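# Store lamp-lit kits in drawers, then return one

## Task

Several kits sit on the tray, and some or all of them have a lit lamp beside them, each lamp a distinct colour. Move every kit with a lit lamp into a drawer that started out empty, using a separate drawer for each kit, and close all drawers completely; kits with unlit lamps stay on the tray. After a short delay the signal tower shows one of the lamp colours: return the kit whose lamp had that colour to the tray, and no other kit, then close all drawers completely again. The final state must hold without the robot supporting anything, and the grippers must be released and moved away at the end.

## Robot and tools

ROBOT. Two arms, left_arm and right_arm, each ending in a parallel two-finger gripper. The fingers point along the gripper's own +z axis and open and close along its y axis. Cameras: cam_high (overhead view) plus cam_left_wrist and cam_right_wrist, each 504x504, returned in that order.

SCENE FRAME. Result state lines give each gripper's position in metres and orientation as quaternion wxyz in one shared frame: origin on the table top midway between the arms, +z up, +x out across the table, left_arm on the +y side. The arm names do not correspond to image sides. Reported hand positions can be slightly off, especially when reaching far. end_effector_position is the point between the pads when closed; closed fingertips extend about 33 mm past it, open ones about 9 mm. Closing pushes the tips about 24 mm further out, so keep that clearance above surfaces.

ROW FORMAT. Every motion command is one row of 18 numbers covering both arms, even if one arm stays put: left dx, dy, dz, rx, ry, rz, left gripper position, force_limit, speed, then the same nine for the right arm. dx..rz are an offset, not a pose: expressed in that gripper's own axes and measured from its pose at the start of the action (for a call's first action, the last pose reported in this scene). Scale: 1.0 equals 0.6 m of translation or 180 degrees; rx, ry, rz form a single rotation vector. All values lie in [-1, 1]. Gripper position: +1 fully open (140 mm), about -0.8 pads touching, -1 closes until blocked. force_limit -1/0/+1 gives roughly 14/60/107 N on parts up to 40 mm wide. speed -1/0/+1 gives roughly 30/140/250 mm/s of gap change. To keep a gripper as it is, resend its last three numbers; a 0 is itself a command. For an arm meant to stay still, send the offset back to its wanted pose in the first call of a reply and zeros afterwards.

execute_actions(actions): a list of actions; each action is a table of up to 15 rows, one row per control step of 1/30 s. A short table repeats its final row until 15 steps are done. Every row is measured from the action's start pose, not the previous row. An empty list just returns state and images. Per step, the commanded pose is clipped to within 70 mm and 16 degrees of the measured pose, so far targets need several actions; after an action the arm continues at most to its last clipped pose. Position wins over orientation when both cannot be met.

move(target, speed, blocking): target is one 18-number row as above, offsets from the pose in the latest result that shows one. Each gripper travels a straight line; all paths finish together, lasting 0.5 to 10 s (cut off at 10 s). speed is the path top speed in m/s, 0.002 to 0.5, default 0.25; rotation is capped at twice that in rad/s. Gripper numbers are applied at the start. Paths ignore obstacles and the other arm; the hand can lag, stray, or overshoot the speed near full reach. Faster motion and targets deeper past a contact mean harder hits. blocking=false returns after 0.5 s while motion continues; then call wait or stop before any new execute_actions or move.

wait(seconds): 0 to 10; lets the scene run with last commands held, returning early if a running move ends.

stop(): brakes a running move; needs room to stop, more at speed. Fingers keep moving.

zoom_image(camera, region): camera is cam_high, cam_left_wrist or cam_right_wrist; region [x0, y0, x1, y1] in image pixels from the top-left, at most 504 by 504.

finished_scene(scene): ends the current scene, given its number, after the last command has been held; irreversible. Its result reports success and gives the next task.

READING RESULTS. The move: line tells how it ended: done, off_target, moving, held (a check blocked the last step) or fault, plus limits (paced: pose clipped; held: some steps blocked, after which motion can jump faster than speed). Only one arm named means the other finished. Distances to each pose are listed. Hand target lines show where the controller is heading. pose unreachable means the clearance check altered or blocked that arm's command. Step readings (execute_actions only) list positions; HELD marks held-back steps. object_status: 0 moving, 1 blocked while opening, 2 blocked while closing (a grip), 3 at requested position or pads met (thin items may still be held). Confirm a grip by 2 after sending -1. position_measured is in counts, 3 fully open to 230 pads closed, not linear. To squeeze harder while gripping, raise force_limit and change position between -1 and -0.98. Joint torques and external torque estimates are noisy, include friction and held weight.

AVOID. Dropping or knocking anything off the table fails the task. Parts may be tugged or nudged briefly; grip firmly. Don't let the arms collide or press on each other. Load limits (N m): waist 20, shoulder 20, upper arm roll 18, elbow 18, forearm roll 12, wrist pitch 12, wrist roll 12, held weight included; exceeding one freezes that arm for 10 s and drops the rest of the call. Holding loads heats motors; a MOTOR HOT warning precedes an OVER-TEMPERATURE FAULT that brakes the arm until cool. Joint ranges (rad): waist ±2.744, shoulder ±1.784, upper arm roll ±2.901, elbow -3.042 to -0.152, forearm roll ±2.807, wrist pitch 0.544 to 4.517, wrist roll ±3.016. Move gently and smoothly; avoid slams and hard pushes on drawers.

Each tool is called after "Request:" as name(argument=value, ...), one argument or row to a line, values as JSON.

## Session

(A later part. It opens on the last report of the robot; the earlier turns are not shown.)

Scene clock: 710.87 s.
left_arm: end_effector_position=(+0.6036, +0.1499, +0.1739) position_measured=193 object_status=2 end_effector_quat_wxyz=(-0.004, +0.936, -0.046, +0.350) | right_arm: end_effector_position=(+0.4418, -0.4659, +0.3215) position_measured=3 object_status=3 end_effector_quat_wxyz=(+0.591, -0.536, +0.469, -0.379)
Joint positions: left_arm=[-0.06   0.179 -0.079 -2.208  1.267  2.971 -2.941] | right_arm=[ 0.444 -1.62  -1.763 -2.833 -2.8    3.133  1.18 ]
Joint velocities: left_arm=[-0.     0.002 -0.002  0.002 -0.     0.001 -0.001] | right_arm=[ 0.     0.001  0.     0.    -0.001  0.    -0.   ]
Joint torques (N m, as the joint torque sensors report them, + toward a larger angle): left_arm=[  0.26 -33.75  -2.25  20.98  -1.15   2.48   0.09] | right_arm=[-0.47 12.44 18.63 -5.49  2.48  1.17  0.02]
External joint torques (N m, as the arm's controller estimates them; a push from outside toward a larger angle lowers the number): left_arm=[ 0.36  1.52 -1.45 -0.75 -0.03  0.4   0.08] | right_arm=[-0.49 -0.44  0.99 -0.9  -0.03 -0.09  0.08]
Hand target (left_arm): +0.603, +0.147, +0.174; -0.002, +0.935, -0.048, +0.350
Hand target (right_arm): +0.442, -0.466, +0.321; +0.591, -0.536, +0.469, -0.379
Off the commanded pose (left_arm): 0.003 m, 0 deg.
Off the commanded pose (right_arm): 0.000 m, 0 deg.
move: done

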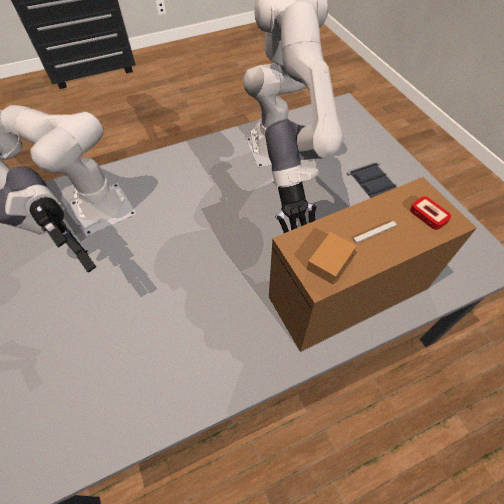

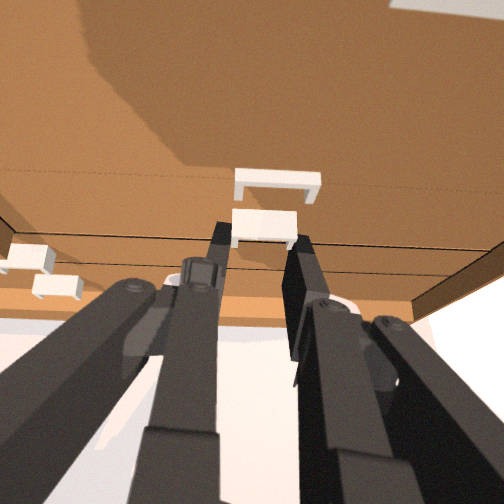

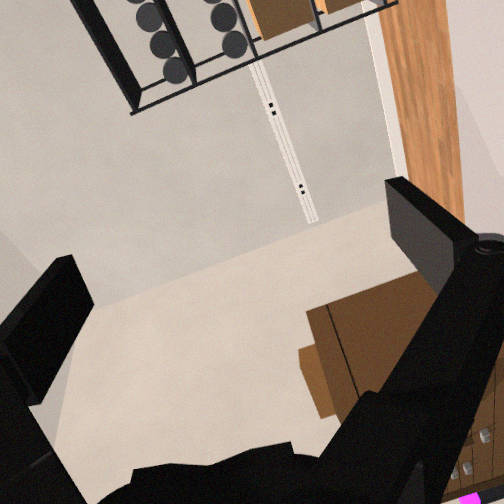

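Request:
move(
  target=[-0.04,0.0046,-0.035,0,0,0,-1,0,-0.5,0,0,0,0,0,0,1,0,0],
  speed=0.04,
)

Request:
move(
  target=[-0.125,0.014,-0.108,0,0,0,-1,0,-0.5,0,0,0,0,0,0,1,0,0],
  speed=0.05,
)

Scene clock: 713.70 s.
left_arm: end_effector_position=(+0.5730, +0.1492, +0.1743) position_measured=193 object_status=2 end_effector_quat_wxyz=(-0.004, +0.936, -0.049, +0.350) | right_arm: end_effector_position=(+0.4418, -0.4659, +0.3215) position_measured=3 object_status=3 end_effector_quat_wxyz=(+0.591, -0.536, +0.469, -0.379)
Joint positions: left_arm=[-0.073  0.108 -0.079 -2.292  1.329  2.971 -3.014] | right_arm=[ 0.444 -1.62  -1.763 -2.833 -2.8    3.133  1.18 ]
Joint velocities: left_arm=[-0.    -0.001  0.    -0.003  0.02  -0.    -0.04 ] | right_arm=[-0.001  0.     0.001  0.001 -0.001 -0.     0.   ]
Joint torques (N m, as the joint torque sensors report them, + toward a larger angle): left_arm=[ -0.3  -33.97  -0.97  20.1   -0.09   1.65   0.1 ] | right_arm=[-0.51 12.52 19.05 -5.53  2.48  1.14  0.03]
External joint torques (N m, as the arm's controller estimates them; a push from outside toward a larger angle lowers the number): left_arm=[-0.28 -1.35 -0.51 -1.4   1.1  -0.29  0.09] | right_arm=[-0.43 -0.32  1.38 -0.99 -0.03 -0.12  0.08]
Hand target (left_arm): +0.572, +0.150, +0.174; -0.004, +0.935, -0.046, +0.351
Hand target (right_arm): +0.442, -0.466, +0.321; +0.591, -0.536, +0.469, -0.379
Off the commanded pose (left_arm): 0.002 m, 0 deg.
Off the commanded pose (right_arm): 0.000 m, 0 deg.
move: done

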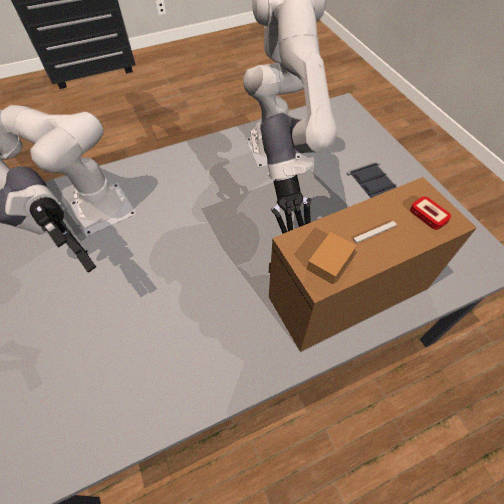

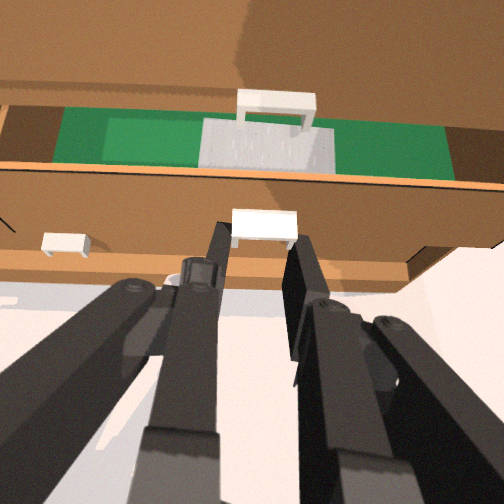

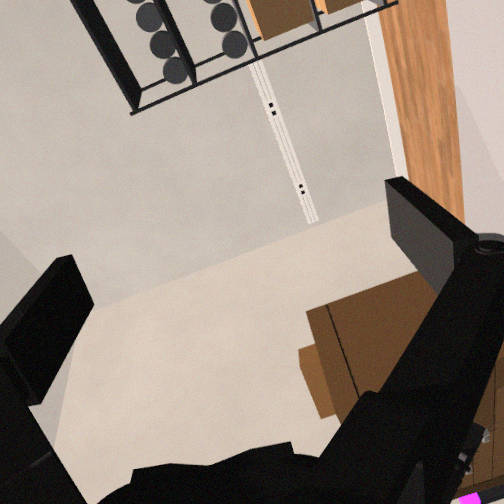

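Scene clock: 716.00 s.
left_arm: end_effector_position=(+0.4737, +0.1462, +0.1756) position_measured=193 object_status=2 end_effector_quat_wxyz=(-0.005, +0.940, -0.057, +0.336) | right_arm: end_effector_position=(+0.4418, -0.4659, +0.3215) position_measured=3 object_status=3 end_effector_quat_wxyz=(+0.591, -0.536, +0.469, -0.379)
Joint positions: left_arm=[ 0.019 -0.142 -0.241 -2.569  1.273  2.967 -3.026] | right_arm=[ 0.444 -1.62  -1.763 -2.833 -2.8    3.133  1.18 ]
Joint velocities: left_arm=[ 0.21  -0.012 -0.207 -0.009 -0.023  0.027 -0.001] | right_arm=[-0.001  0.     0.001 -0.     0.    -0.    -0.002]
Joint torques (N m, as the joint torque sensors report them, + toward a larger angle): left_arm=[  3.51 -24.12   0.72  18.42  -1.75   1.59   0.19] | right_arm=[-0.48 12.43 18.8  -5.47  2.46  1.12  0.03]
External joint torques (N m, as the arm's controller estimates them; a push from outside toward a larger angle lowers the number): left_arm=[ 3.42 -1.21 -0.62 -2.83 -0.59 -0.38  0.18] | right_arm=[-0.48 -0.43  1.14 -0.79 -0.05 -0.15  0.08]
Hand target (left_arm): +0.474, +0.150, +0.175; -0.006, +0.940, -0.053, +0.336
Hand target (right_arm): +0.442, -0.466, +0.321; +0.591, -0.536, +0.469, -0.379
Off the commanded pose (left_arm): 0.004 m, 2 deg.
Off the commanded pose (right_arm): 0.000 m, 0 deg.
joint sent to its limit (left arm) — the command would take joint 7 (wrist roll) past its lower limit, so that joint was sent only as far as its limit.
move: off_target (left_arm)

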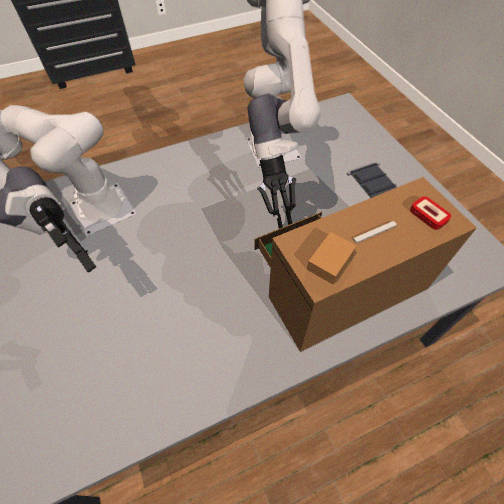

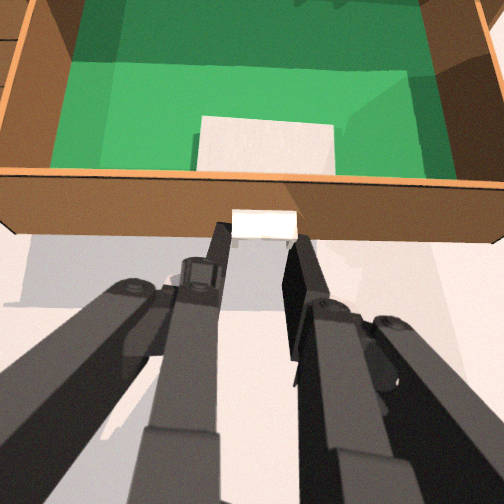

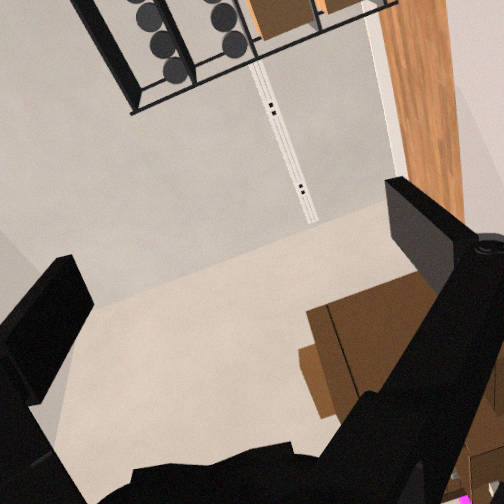

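Request:
move(
  target=[0,0,0,0,0,0,-0.15,0,0,0,0,0,0,0,0,1,0,0],
)

Request:
move(
  target=[0.01,0,-0.06,0,0,0,-0.15,0,0,0,0,0,0,0,0,1,0,0],
  speed=0.06,
)

Request:
move(
  target=[0.08,0,-0.08,0,-0.22,0,-0.23,0,0,0,0,0,0,0,0,1,0,0],
  speed=0.15,
)

Request:
move(
  target=[0,0,0,0,0,0.535,-0.23,0,0,0,0,0,0,0,0,1,0,0],
  speed=0.35,
)

Scene clock: 719.63 s.
left_arm: end_effector_position=(+0.4732, +0.1456, +0.1755) position_measured=148 object_status=3 end_effector_quat_wxyz=(-0.004, +0.940, -0.056, +0.336) | right_arm: end_effector_position=(+0.4418, -0.4659, +0.3215) position_measured=3 object_status=3 end_effector_quat_wxyz=(+0.591, -0.536, +0.469, -0.379)
Joint positions: left_arm=[ 0.037 -0.142 -0.258 -2.57   1.27   2.972 -3.026] | right_arm=[ 0.444 -1.62  -1.763 -2.833 -2.8    3.133  1.18 ]
Joint velocities: left_arm=[ 0.001 -0.    -0.001 -0.     0.001  0.     0.001] | right_arm=[ 0.     0.002 -0.001  0.001  0.001  0.001 -0.001]
Joint torques (N m, as the joint torque sensors report them, + toward a larger angle): left_arm=[ -0.12 -22.61   0.42  21.02  -1.32   1.77   0.12] | right_arm=[-0.29 12.31 18.74 -5.37  2.48  1.16  0.04]
External joint torques (N m, as the arm's controller estimates them; a push from outside toward a larger angle lowers the number): left_arm=[-0.13  0.17 -0.77 -0.12 -0.18 -0.19  0.11] | right_arm=[-0.24 -0.59  1.1  -0.78 -0.03 -0.1   0.1 ]
Hand target (left_arm): +0.474, +0.146, +0.176; -0.005, +0.940, -0.057, +0.336
Hand target (right_arm): +0.442, -0.466, +0.321; +0.591, -0.536, +0.469, -0.379
Off the commanded pose (left_arm): 0.001 m, 0 deg.
Off the commanded pose (right_arm): 0.000 m, 0 deg.
move: done

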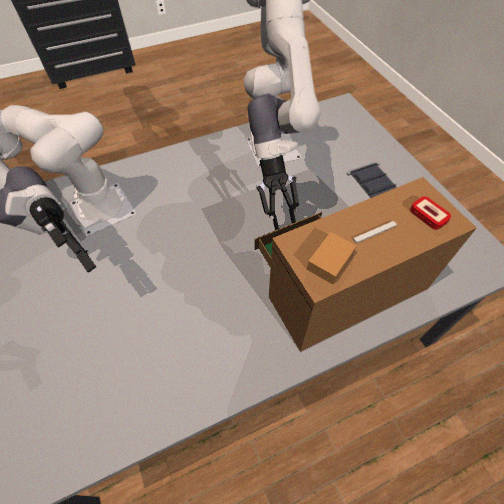

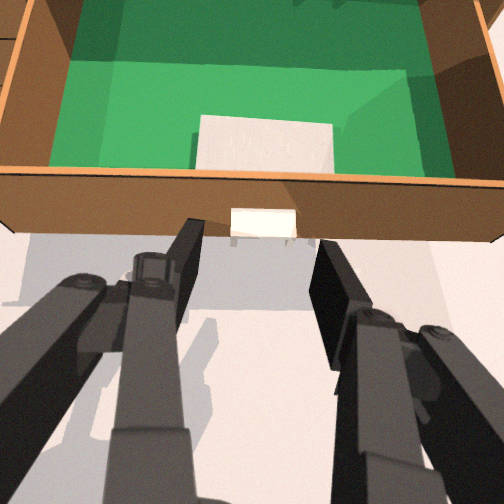

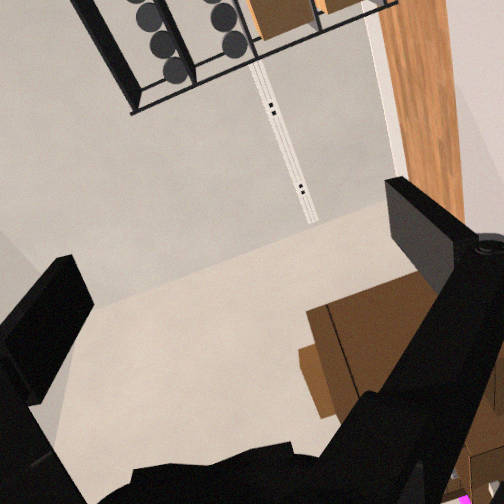

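Scene clock: 721.00 s.
left_arm: end_effector_position=(+0.4554, +0.1455, +0.2081) position_measured=148 object_status=3 end_effector_quat_wxyz=(-0.002, +0.940, -0.051, +0.337) | right_arm: end_effector_position=(+0.4418, -0.4659, +0.3215) position_measured=3 object_status=3 end_effector_quat_wxyz=(+0.591, -0.536, +0.469, -0.379)
Joint positions: left_arm=[-0.108 -0.272 -0.154 -2.645  1.027  2.929 -2.822] | right_arm=[ 0.444 -1.62  -1.763 -2.833 -2.8    3.133  1.18 ]
Joint velocities: left_arm=[-0.022 -0.001  0.02  -0.001 -0.012 -0.011  0.047] | right_arm=[ 0.001  0.    -0.     0.    -0.    -0.    -0.   ]
Joint torques (N m, as the joint torque sensors report them, + toward a larger angle): left_arm=[ -0.79 -19.67   2.19  21.28  -1.93   1.82   0.29] | right_arm=[-0.51 12.51 18.8  -5.5   2.44  1.14  0.05]
External joint torques (N m, as the arm's controller estimates them; a push from outside toward a larger angle lowers the number): left_arm=[-0.76  0.4   0.89 -0.9  -1.04 -0.49  0.27] | right_arm=[-0.51 -0.38  1.15 -0.96 -0.07 -0.11  0.11]
Hand target (left_arm): +0.455, +0.147, +0.207; -0.005, +0.940, -0.056, +0.336
Hand target (right_arm): +0.442, -0.466, +0.321; +0.591, -0.536, +0.469, -0.379
Off the commanded pose (left_arm): 0.001 m, 1 deg.
Off the commanded pose (right_arm): 0.000 m, 0 deg.
move: done

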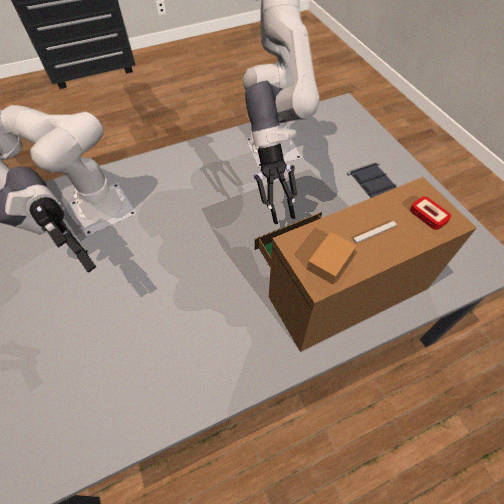

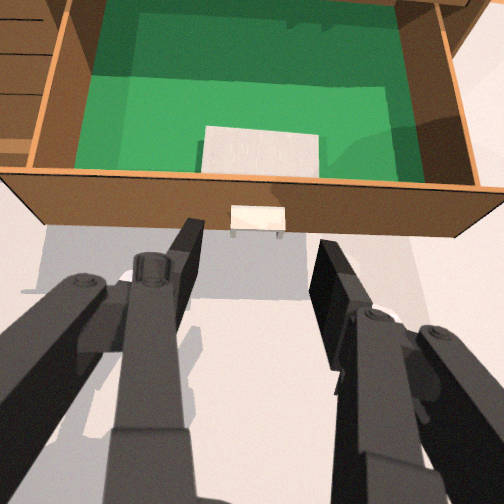

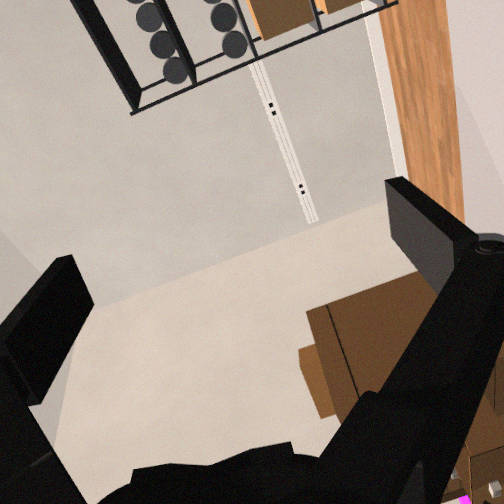

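Scene clock: 723.97 s.
left_arm: end_effector_position=(+0.4607, +0.1440, +0.2758) position_measured=158 object_status=3 end_effector_quat_wxyz=(-0.023, +0.999, -0.043, +0.000) | right_arm: end_effector_position=(+0.4418, -0.4659, +0.3215) position_measured=3 object_status=3 end_effector_quat_wxyz=(+0.591, -0.536, +0.469, -0.379)
Joint positions: left_arm=[-0.64   0.026  0.346 -1.889  0.036  1.896 -1.923] | right_arm=[ 0.444 -1.62  -1.763 -2.833 -2.8    3.133  1.18 ]
Joint velocities: left_arm=[ 0.001 -0.     0.004  0.002 -0.001 -0.014  0.028] | right_arm=[ 0.001  0.     0.001  0.001 -0.     0.    -0.001]
Joint torques (N m, as the joint torque sensors report them, + toward a larger angle): left_arm=[  1.54 -28.94   0.38  25.61  -0.35   2.     0.32] | right_arm=[-0.45 12.58 18.6  -5.5   2.46  1.14  0.06]
External joint torques (N m, as the arm's controller estimates them; a push from outside toward a larger angle lowers the number): left_arm=[ 1.28  1.99 -0.18  1.19 -1.26 -0.47  0.32] | right_arm=[-0.49 -0.31  0.96 -0.89 -0.04 -0.12  0.12]
Hand target (left_arm): +0.460, +0.145, +0.276; -0.022, +0.999, -0.046, -0.003
Hand target (right_arm): +0.442, -0.466, +0.321; +0.591, -0.536, +0.469, -0.379
Off the commanded pose (left_arm): 0.002 m, 1 deg.
Off the commanded pose (right_arm): 0.000 m, 0 deg.
move: done

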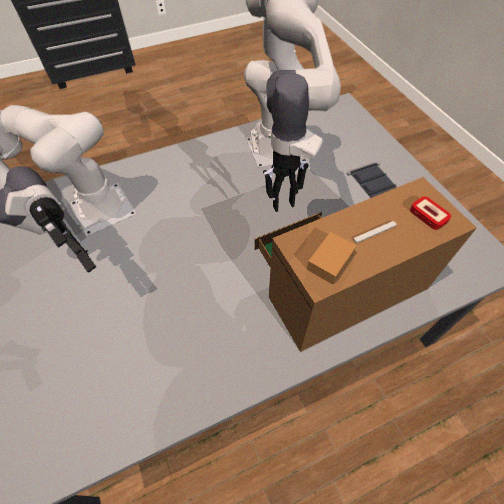

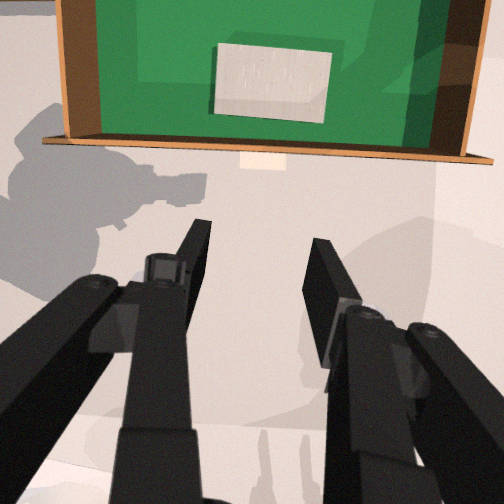

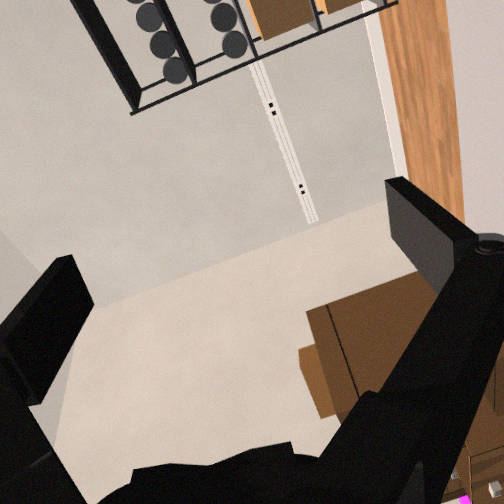

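Scene clock: 727.50 s.
left_arm: end_effector_position=(+0.4604, +0.1428, +0.2758) position_measured=158 object_status=3 end_effector_quat_wxyz=(-0.018, +0.637, -0.770, -0.017) | right_arm: end_effector_position=(+0.4418, -0.4659, +0.3215) position_measured=3 object_status=3 end_effector_quat_wxyz=(+0.591, -0.536, +0.469, -0.379)
Joint positions: left_arm=[-0.638  0.024  0.34  -1.892  0.041  1.9   -0.256] | right_arm=[ 0.444 -1.62  -1.763 -2.833 -2.8    3.133  1.18 ]
Joint velocities: left_arm=[-0.001  0.     0.002  0.001 -0.001 -0.002  0.031] | right_arm=[ 0.002  0.002  0.001 -0.001 -0.001 -0.     0.002]
Joint torques (N m, as the joint torque sensors report them, + toward a larger angle): left_arm=[  1.6  -28.89   0.91  25.75  -0.26   1.99   0.38] | right_arm=[-0.74 12.49 18.91 -5.43  2.47  1.14  0.08]
External joint torques (N m, as the arm's controller estimates them; a push from outside toward a larger angle lowers the number): left_arm=[ 1.62  1.91  0.65  1.39 -1.08 -0.47  0.38] | right_arm=[-0.8  -0.4   1.24 -0.77 -0.03 -0.13  0.13]
Hand target (left_arm): +0.461, +0.144, +0.276; +0.016, -0.634, +0.773, +0.017
Hand target (right_arm): +0.442, -0.466, +0.321; +0.591, -0.536, +0.469, -0.379
Off the commanded pose (left_arm): 0.001 m, 1 deg.
Off the commanded pose (right_arm): 0.000 m, 0 deg.
move: done

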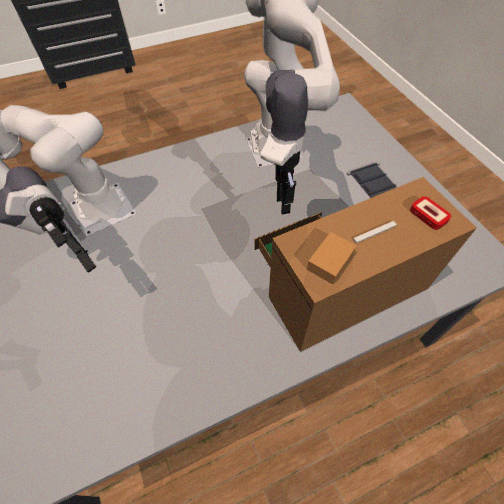

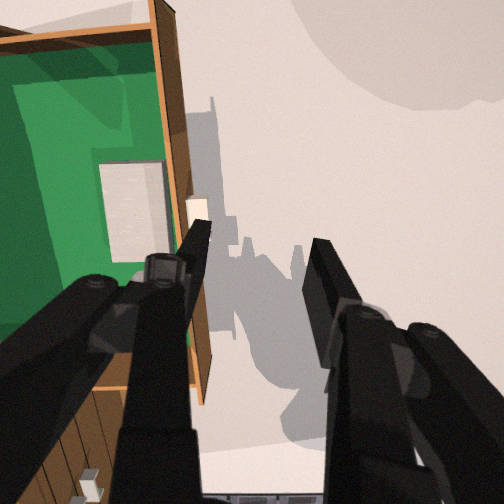

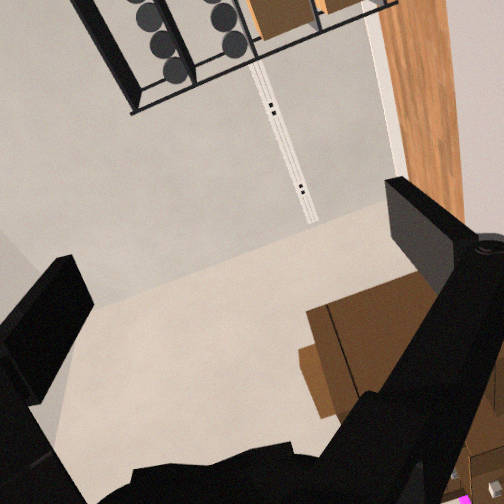

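Request:
move(
  target=[-0.04,-0.12,0.06,0.03,0,-0.065,-0.23,0,0,0,0,0,0,0,0,1,0,0],
  speed=0.1,
)

Scene clock: 730.43 s.
left_arm: end_effector_position=(+0.5330, +0.1530, +0.2388) position_measured=158 object_status=3 end_effector_quat_wxyz=(-0.048, +0.705, -0.707, +0.018) | right_arm: end_effector_position=(+0.4418, -0.4659, +0.3215) position_measured=3 object_status=3 end_effector_quat_wxyz=(+0.591, -0.536, +0.469, -0.379)
Joint positions: left_arm=[-0.61   0.171  0.386 -1.835  0.009  2.065 -0.366] | right_arm=[ 0.444 -1.62  -1.763 -2.833 -2.8    3.133  1.18 ]
Joint velocities: left_arm=[ 0.002  0.    -0.     0.001 -0.     0.007 -0.023] | right_arm=[-0.001  0.     0.001  0.     0.001  0.     0.001]
Joint torques (N m, as the joint torque sensors report them, + toward a larger angle): left_arm=[  0.99 -32.21   2.39  24.95  -0.42   3.19  -0.12] | right_arm=[-0.64 12.58 18.61 -5.37  2.45  1.14  0.05]
External joint torques (N m, as the arm's controller estimates them; a push from outside toward a larger angle lowers the number): left_arm=[ 0.97  2.91  0.15  0.61 -1.23  0.51 -0.11] | right_arm=[-0.64 -0.28  0.97 -0.78 -0.06 -0.12  0.1 ]
Hand target (left_arm): +0.535, +0.153, +0.240; -0.047, +0.710, -0.702, +0.021
Hand target (right_arm): +0.442, -0.466, +0.321; +0.591, -0.536, +0.469, -0.379
Off the commanded pose (left_arm): 0.004 m, 1 deg.
Off the commanded pose (right_arm): 0.000 m, 0 deg.
move: off_target (left_arm)

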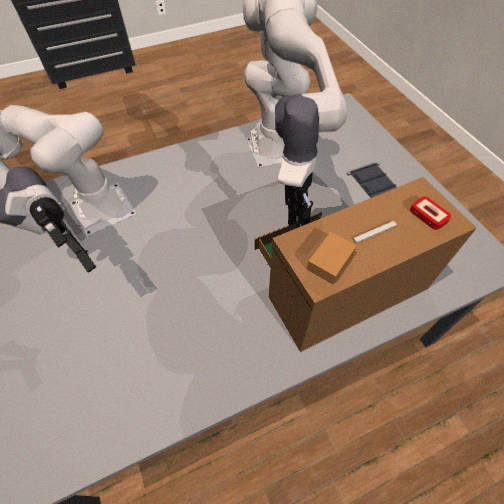

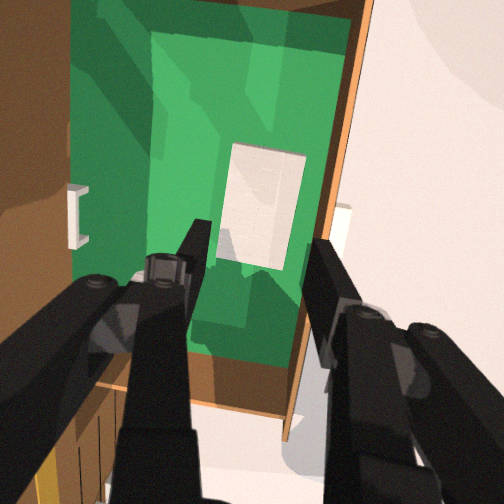

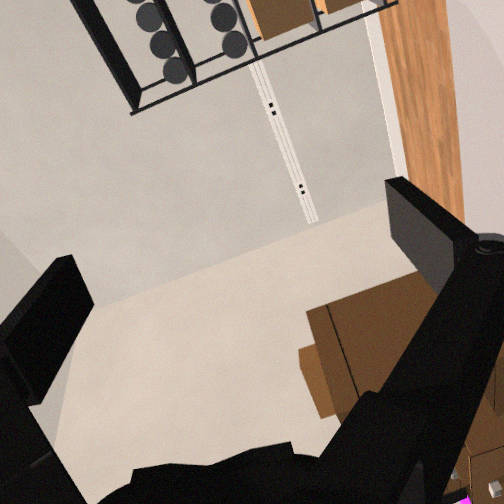

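Request:
move(
  target=[0.01,-0.005,0.05,0,0,0,-0.23,0,0,0,0,0,0,0,0,1,0,0],
  speed=0.04,
)

Scene clock: 733.37 s.
left_arm: end_effector_position=(+0.5508, +0.1529, +0.2330) position_measured=158 object_status=3 end_effector_quat_wxyz=(-0.057, +0.707, -0.704, +0.036) | right_arm: end_effector_position=(+0.4418, -0.4659, +0.3215) position_measured=3 object_status=3 end_effector_quat_wxyz=(+0.591, -0.536, +0.469, -0.379)
Joint positions: left_arm=[-0.6    0.191  0.388 -1.837  0.003  2.129 -0.361] | right_arm=[ 0.444 -1.62  -1.763 -2.833 -2.8    3.133  1.18 ]
Joint velocities: left_arm=[ 0.002  0.003 -0.     0.001 -0.001  0.01   0.007] | right_arm=[ 0.001 -0.001 -0.001  0.    -0.    -0.     0.001]
Joint torques (N m, as the joint torque sensors report them, + toward a larger angle): left_arm=[ -1.95 -19.46  -2.76  14.6   -2.19   2.17  -0.07] | right_arm=[-0.4  12.27 18.76 -5.49  2.46  1.15  0.04]
External joint torques (N m, as the arm's controller estimates them; a push from outside toward a larger angle lowers the number): left_arm=[-1.91 16.26 -5.24 -9.7  -2.97 -0.59 -0.06] | right_arm=[-0.4  -0.58  1.16 -0.92 -0.05 -0.1   0.09]
Hand target (left_arm): +0.538, +0.148, +0.209; -0.047, +0.705, -0.708, +0.018
Hand target (right_arm): +0.442, -0.466, +0.321; +0.591, -0.536, +0.469, -0.379
Off the commanded pose (left_arm): 0.027 m, 2 deg.
Off the commanded pose (right_arm): 0.000 m, 0 deg.
move: off_target (left_arm)

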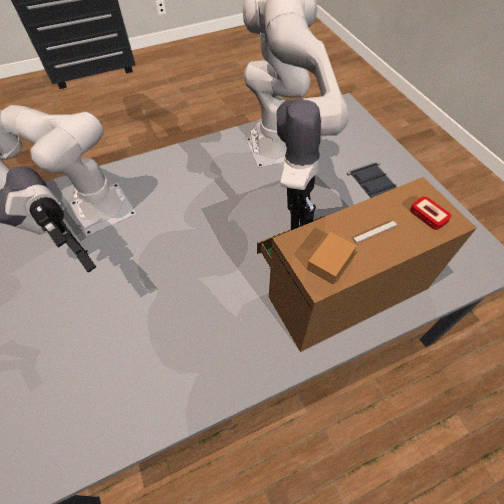

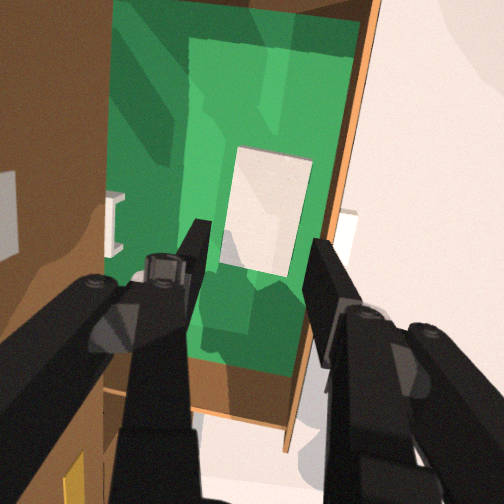

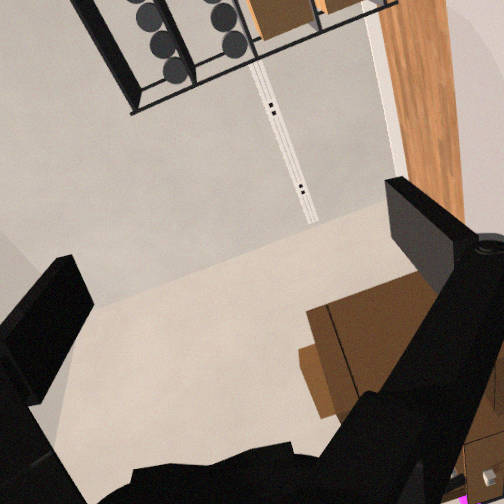

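Request:
move(
  target=[0,0.06,-0.05,0,0,0,-0.23,0,0,0,0,0,0,0,0,1,0,0],
  speed=0.08,
)

Request:
move(
  target=[0,0,0,-0.045,0,-0.5,0.05,0,0,0,0,0,0,0,0,1,0,0],
  speed=0.35,
)

Request:
move(
  target=[0.055,0,0.02,0,0.05,0,0.05,0,0,0,0,0,0,0,0,1,0,0],
  speed=0.08,
)

Scene clock: 737.40 s.
left_arm: end_effector_position=(+0.5139, +0.1535, +0.2595) position_measured=158 object_status=3 end_effector_quat_wxyz=(-0.058, +0.705, -0.705, +0.039) | right_arm: end_effector_position=(+0.4418, -0.4659, +0.3215) position_measured=3 object_status=3 end_effector_quat_wxyz=(+0.591, -0.536, +0.469, -0.379)
Joint positions: left_arm=[-0.636  0.055  0.383 -1.935  0.066  2.102 -0.418] | right_arm=[ 0.444 -1.62  -1.763 -2.833 -2.8    3.133  1.18 ]
Joint velocities: left_arm=[ 0.    -0.002 -0.001 -0.002  0.004 -0.004 -0.023] | right_arm=[ 0.002 -0.001 -0.001 -0.    -0.001  0.     0.   ]
Joint torques (N m, as the joint torque sensors report them, + toward a larger angle): left_arm=[ -1.03 -31.33  -1.21  22.15   1.88   2.35   0.02] | right_arm=[-0.53 12.51 19.03 -5.45  2.45  1.16  0.05]
External joint torques (N m, as the arm's controller estimates them; a push from outside toward a larger angle lowers the number): left_arm=[-1.14  0.26 -2.03 -2.4   1.07 -0.42  0.03] | right_arm=[-0.58 -0.33  1.39 -0.83 -0.06 -0.1   0.11]
Hand target (left_arm): +0.512, +0.153, +0.259; -0.059, +0.707, -0.704, +0.037
Hand target (right_arm): +0.442, -0.466, +0.321; +0.591, -0.536, +0.469, -0.379
Off the commanded pose (left_arm): 0.004 m, 0 deg.
Off the commanded pose (right_arm): 0.000 m, 0 deg.
move: off_target (left_arm)

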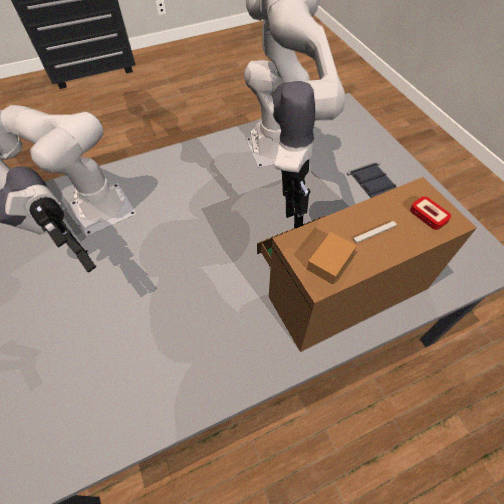

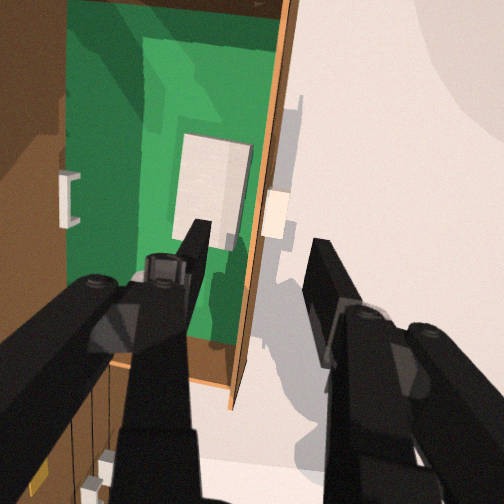

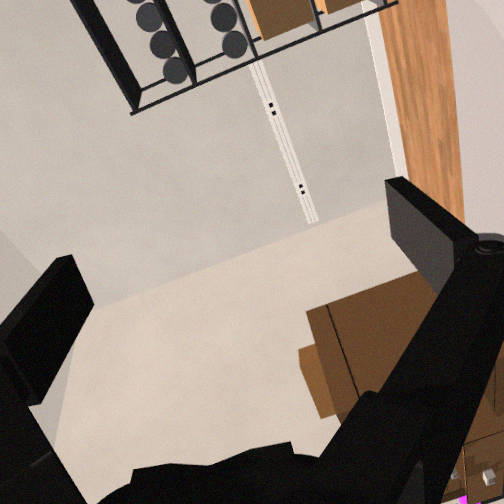

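Scene clock: 740.77 s.
left_arm: end_effector_position=(+0.5131, +0.1532, +0.2590) position_measured=123 object_status=3 end_effector_quat_wxyz=(+0.032, +0.999, -0.007, +0.021) | right_arm: end_effector_position=(+0.4418, -0.4659, +0.3215) position_measured=3 object_status=3 end_effector_quat_wxyz=(+0.591, -0.536, +0.469, -0.379)
Joint positions: left_arm=[-0.702  0.113  0.518 -1.857 -0.114  2.013 -1.833] | right_arm=[ 0.444 -1.62  -1.763 -2.833 -2.8    3.133  1.18 ]
Joint velocities: left_arm=[-0.001 -0.    -0.     0.     0.001  0.001 -0.028] | right_arm=[-0.     0.     0.     0.     0.001  0.    -0.001]
Joint torques (N m, as the joint torque sensors report them, + toward a larger angle): left_arm=[ -1.01 -31.15   1.86  22.15   1.73   3.05  -0.02] | right_arm=[-0.41 12.46 18.69 -5.57  2.45  1.14  0.04]
External joint torques (N m, as the arm's controller estimates them; a push from outside toward a larger angle lowers the number): left_arm=[-1.01  0.13 -0.02 -2.23  0.96  0.4  -0.03] | right_arm=[-0.39 -0.42  1.03 -0.97 -0.06 -0.12  0.09]
Hand target (left_arm): +0.513, +0.154, +0.259; +0.031, +0.999, -0.002, +0.023
Hand target (right_arm): +0.442, -0.466, +0.321; +0.591, -0.536, +0.469, -0.379
Off the commanded pose (left_arm): 0.001 m, 1 deg.
Off the commanded pose (right_arm): 0.000 m, 0 deg.
move: done

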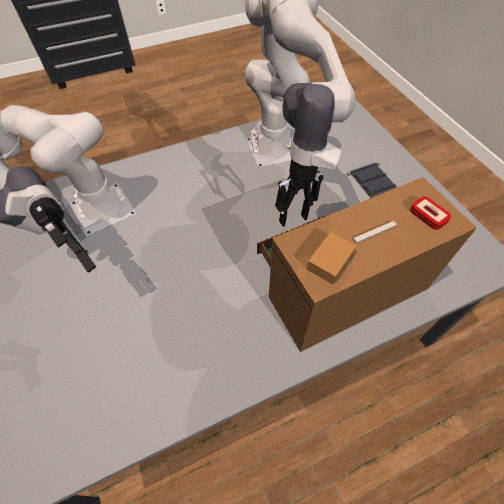

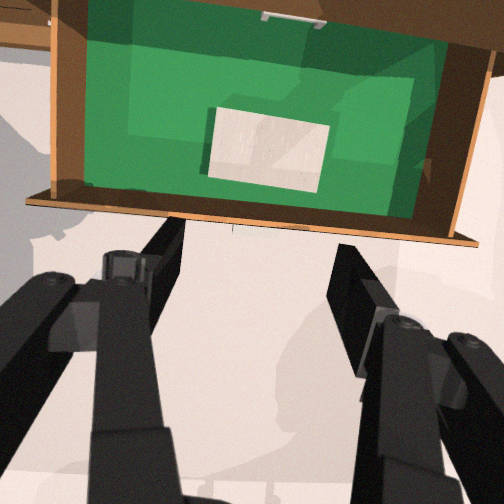

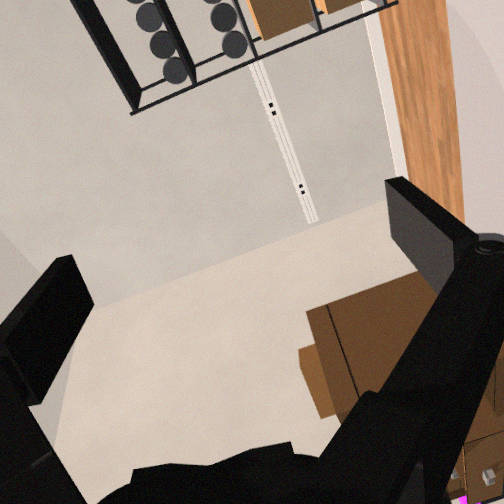

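Scene clock: 742.30 s.
left_arm: end_effector_position=(+0.5467, +0.1521, +0.2483) position_measured=123 object_status=3 end_effector_quat_wxyz=(+0.034, +0.995, -0.005, +0.098) | right_arm: end_effector_position=(+0.4418, -0.4659, +0.3215) position_measured=3 object_status=3 end_effector_quat_wxyz=(+0.591, -0.536, +0.469, -0.379)
Joint positions: left_arm=[-0.714  0.093  0.518 -1.957 -0.059  2.244 -1.865] | right_arm=[ 0.444 -1.62  -1.763 -2.833 -2.8    3.133  1.18 ]
Joint velocities: left_arm=[-0.    -0.    -0.002 -0.001  0.002  0.012 -0.007] | right_arm=[ 0.001  0.001  0.001 -0.     0.    -0.001  0.   ]
Joint torques (N m, as the joint torque sensors report them, + toward a larger angle): left_arm=[ -0.87 -30.86   0.56  22.78   1.74   3.31   0.05] | right_arm=[-0.27 12.62 18.53 -5.42  2.43  1.14  0.01]
External joint torques (N m, as the arm's controller estimates them; a push from outside toward a larger angle lowers the number): left_arm=[-0.83 -0.31 -0.97 -1.63  0.95  0.36  0.04] | right_arm=[-0.29 -0.28  0.89 -0.82 -0.08 -0.12  0.07]
Hand target (left_arm): +0.547, +0.151, +0.249; +0.033, +0.994, -0.005, +0.100
Hand target (right_arm): +0.442, -0.466, +0.321; +0.591, -0.536, +0.469, -0.379
Off the commanded pose (left_arm): 0.000 m, 0 deg.
Off the commanded pose (right_arm): 0.000 m, 0 deg.
move: done

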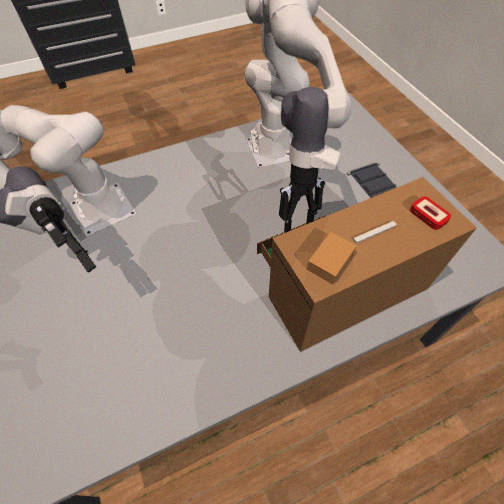

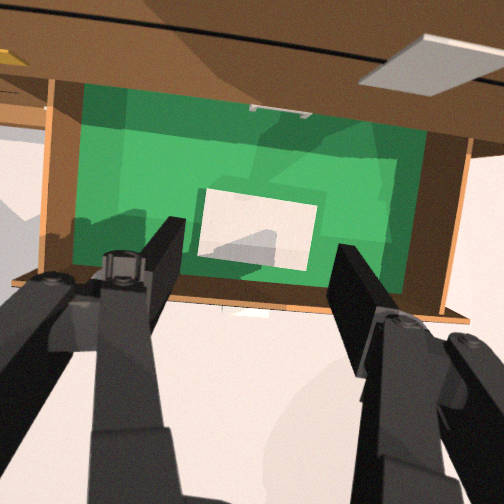

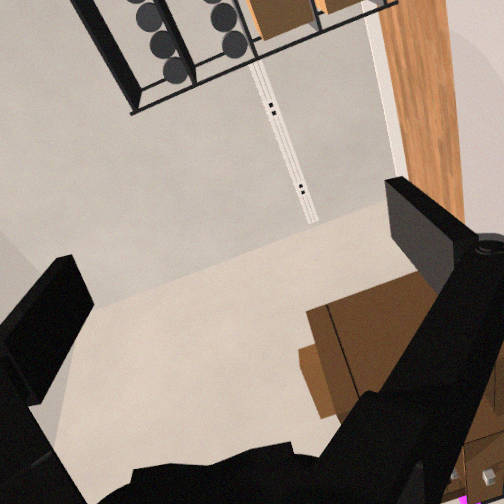

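Request:
move(
  target=[0,0,0.055,0.02,0,0,0.05,0,0,0,0,0,0,0,0,1,0,0],
  speed=0.03,
)

Scene clock: 744.67 s.
left_arm: end_effector_position=(+0.5512, +0.1506, +0.2146) position_measured=123 object_status=3 end_effector_quat_wxyz=(+0.004, +0.996, -0.004, +0.094) | right_arm: end_effector_position=(+0.4418, -0.4659, +0.3215) position_measured=3 object_status=3 end_effector_quat_wxyz=(+0.591, -0.536, +0.469, -0.379)
Joint positions: left_arm=[-0.728  0.165  0.518 -1.953 -0.03   2.278 -1.902] | right_arm=[ 0.444 -1.62  -1.763 -2.833 -2.8    3.133  1.18 ]
Joint velocities: left_arm=[-0.    -0.     0.     0.003  0.003  0.007 -0.017] | right_arm=[-0.001  0.001 -0.    -0.    -0.001 -0.001 -0.   ]
Joint torques (N m, as the joint torque sensors report them, + toward a larger angle): left_arm=[ -1.23 -30.8    2.67  24.96   1.69   3.15  -0.06] | right_arm=[-0.43 12.51 18.43 -5.36  2.45  1.15  0.04]
External joint torques (N m, as the arm's controller estimates them; a push from outside toward a larger angle lowers the number): left_arm=[-1.39  1.68 -0.29  1.08  0.92  0.28 -0.06] | right_arm=[-0.39 -0.34  0.78 -0.76 -0.05 -0.11  0.1 ]
Hand target (left_arm): +0.553, +0.149, +0.216; +0.003, +0.995, -0.002, +0.098
Hand target (right_arm): +0.442, -0.466, +0.321; +0.591, -0.536, +0.469, -0.379
Off the commanded pose (left_arm): 0.002 m, 0 deg.
Off the commanded pose (right_arm): 0.000 m, 0 deg.
move: done

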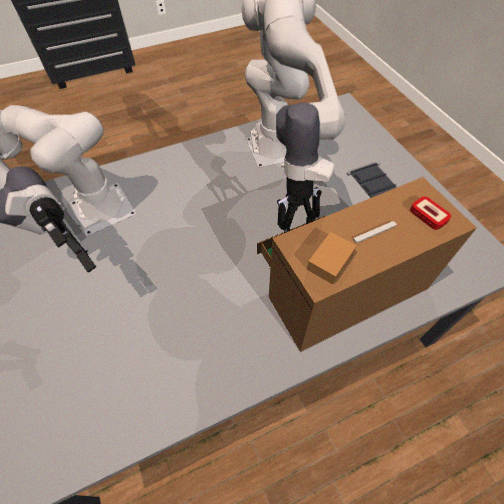

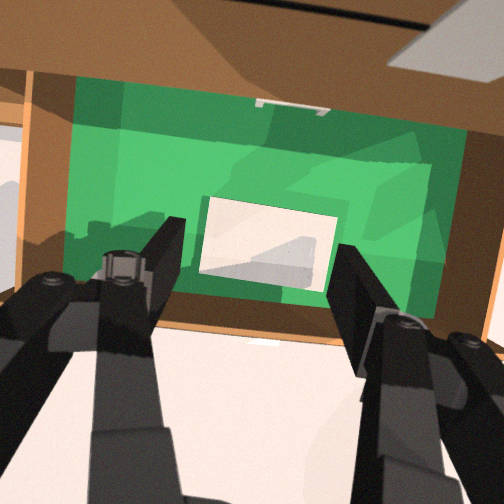

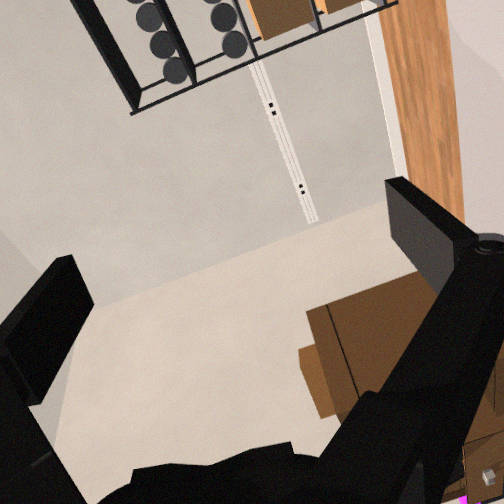

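Request:
move(
  target=[-0.012,0.009,0.025,0,0,0,0.05,0,0,0,0,0,0,0,0,1,0,0],
  speed=0.015,
)

Scene clock: 747.63 s.
left_arm: end_effector_position=(+0.5479, +0.1474, +0.2001) position_measured=123 object_status=3 end_effector_quat_wxyz=(+0.002, +0.996, -0.006, +0.095) | right_arm: end_effector_position=(+0.4418, -0.4659, +0.3215) position_measured=3 object_status=3 end_effector_quat_wxyz=(+0.591, -0.536, +0.469, -0.379)
Joint positions: left_arm=[-0.728  0.175  0.509 -1.979 -0.03   2.312 -1.908] | right_arm=[ 0.444 -1.62  -1.763 -2.833 -2.8    3.133  1.18 ]
Joint velocities: left_arm=[ 0.     0.    -0.004 -0.001  0.001  0.01   0.   ] | right_arm=[-0.002  0.     0.     0.001 -0.     0.     0.002]
Joint torques (N m, as the joint torque sensors report them, + toward a larger angle): left_arm=[ -0.77 -30.75   1.52  22.64  -0.36   3.33  -0.04] | right_arm=[-0.53 12.51 18.96 -5.37  2.43  1.17  0.05]
External joint torques (N m, as the arm's controller estimates them; a push from outside toward a larger angle lowers the number): left_arm=[-0.81  2.16 -1.44 -1.2  -1.12  0.43 -0.04] | right_arm=[-0.48 -0.37  1.33 -0.8  -0.08 -0.08  0.1 ]
Hand target (left_arm): +0.547, +0.145, +0.198; +0.004, +0.996, -0.004, +0.094
Hand target (right_arm): +0.442, -0.466, +0.321; +0.591, -0.536, +0.469, -0.379
Off the commanded pose (left_arm): 0.003 m, 0 deg.
Off the commanded pose (right_arm): 0.000 m, 0 deg.
move: done

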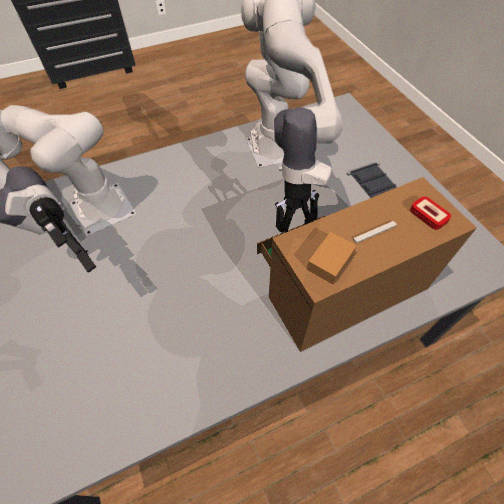

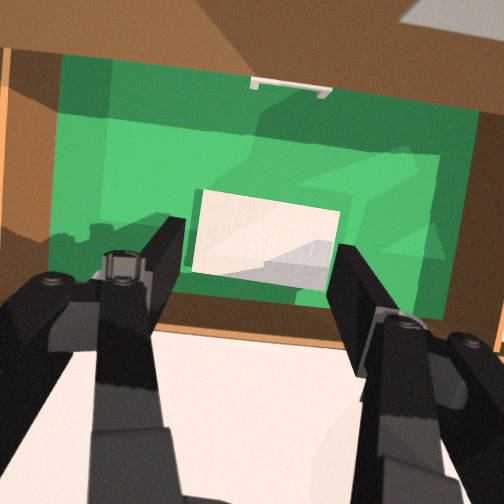

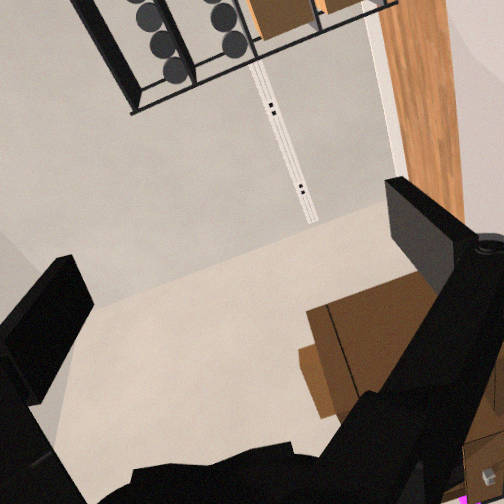

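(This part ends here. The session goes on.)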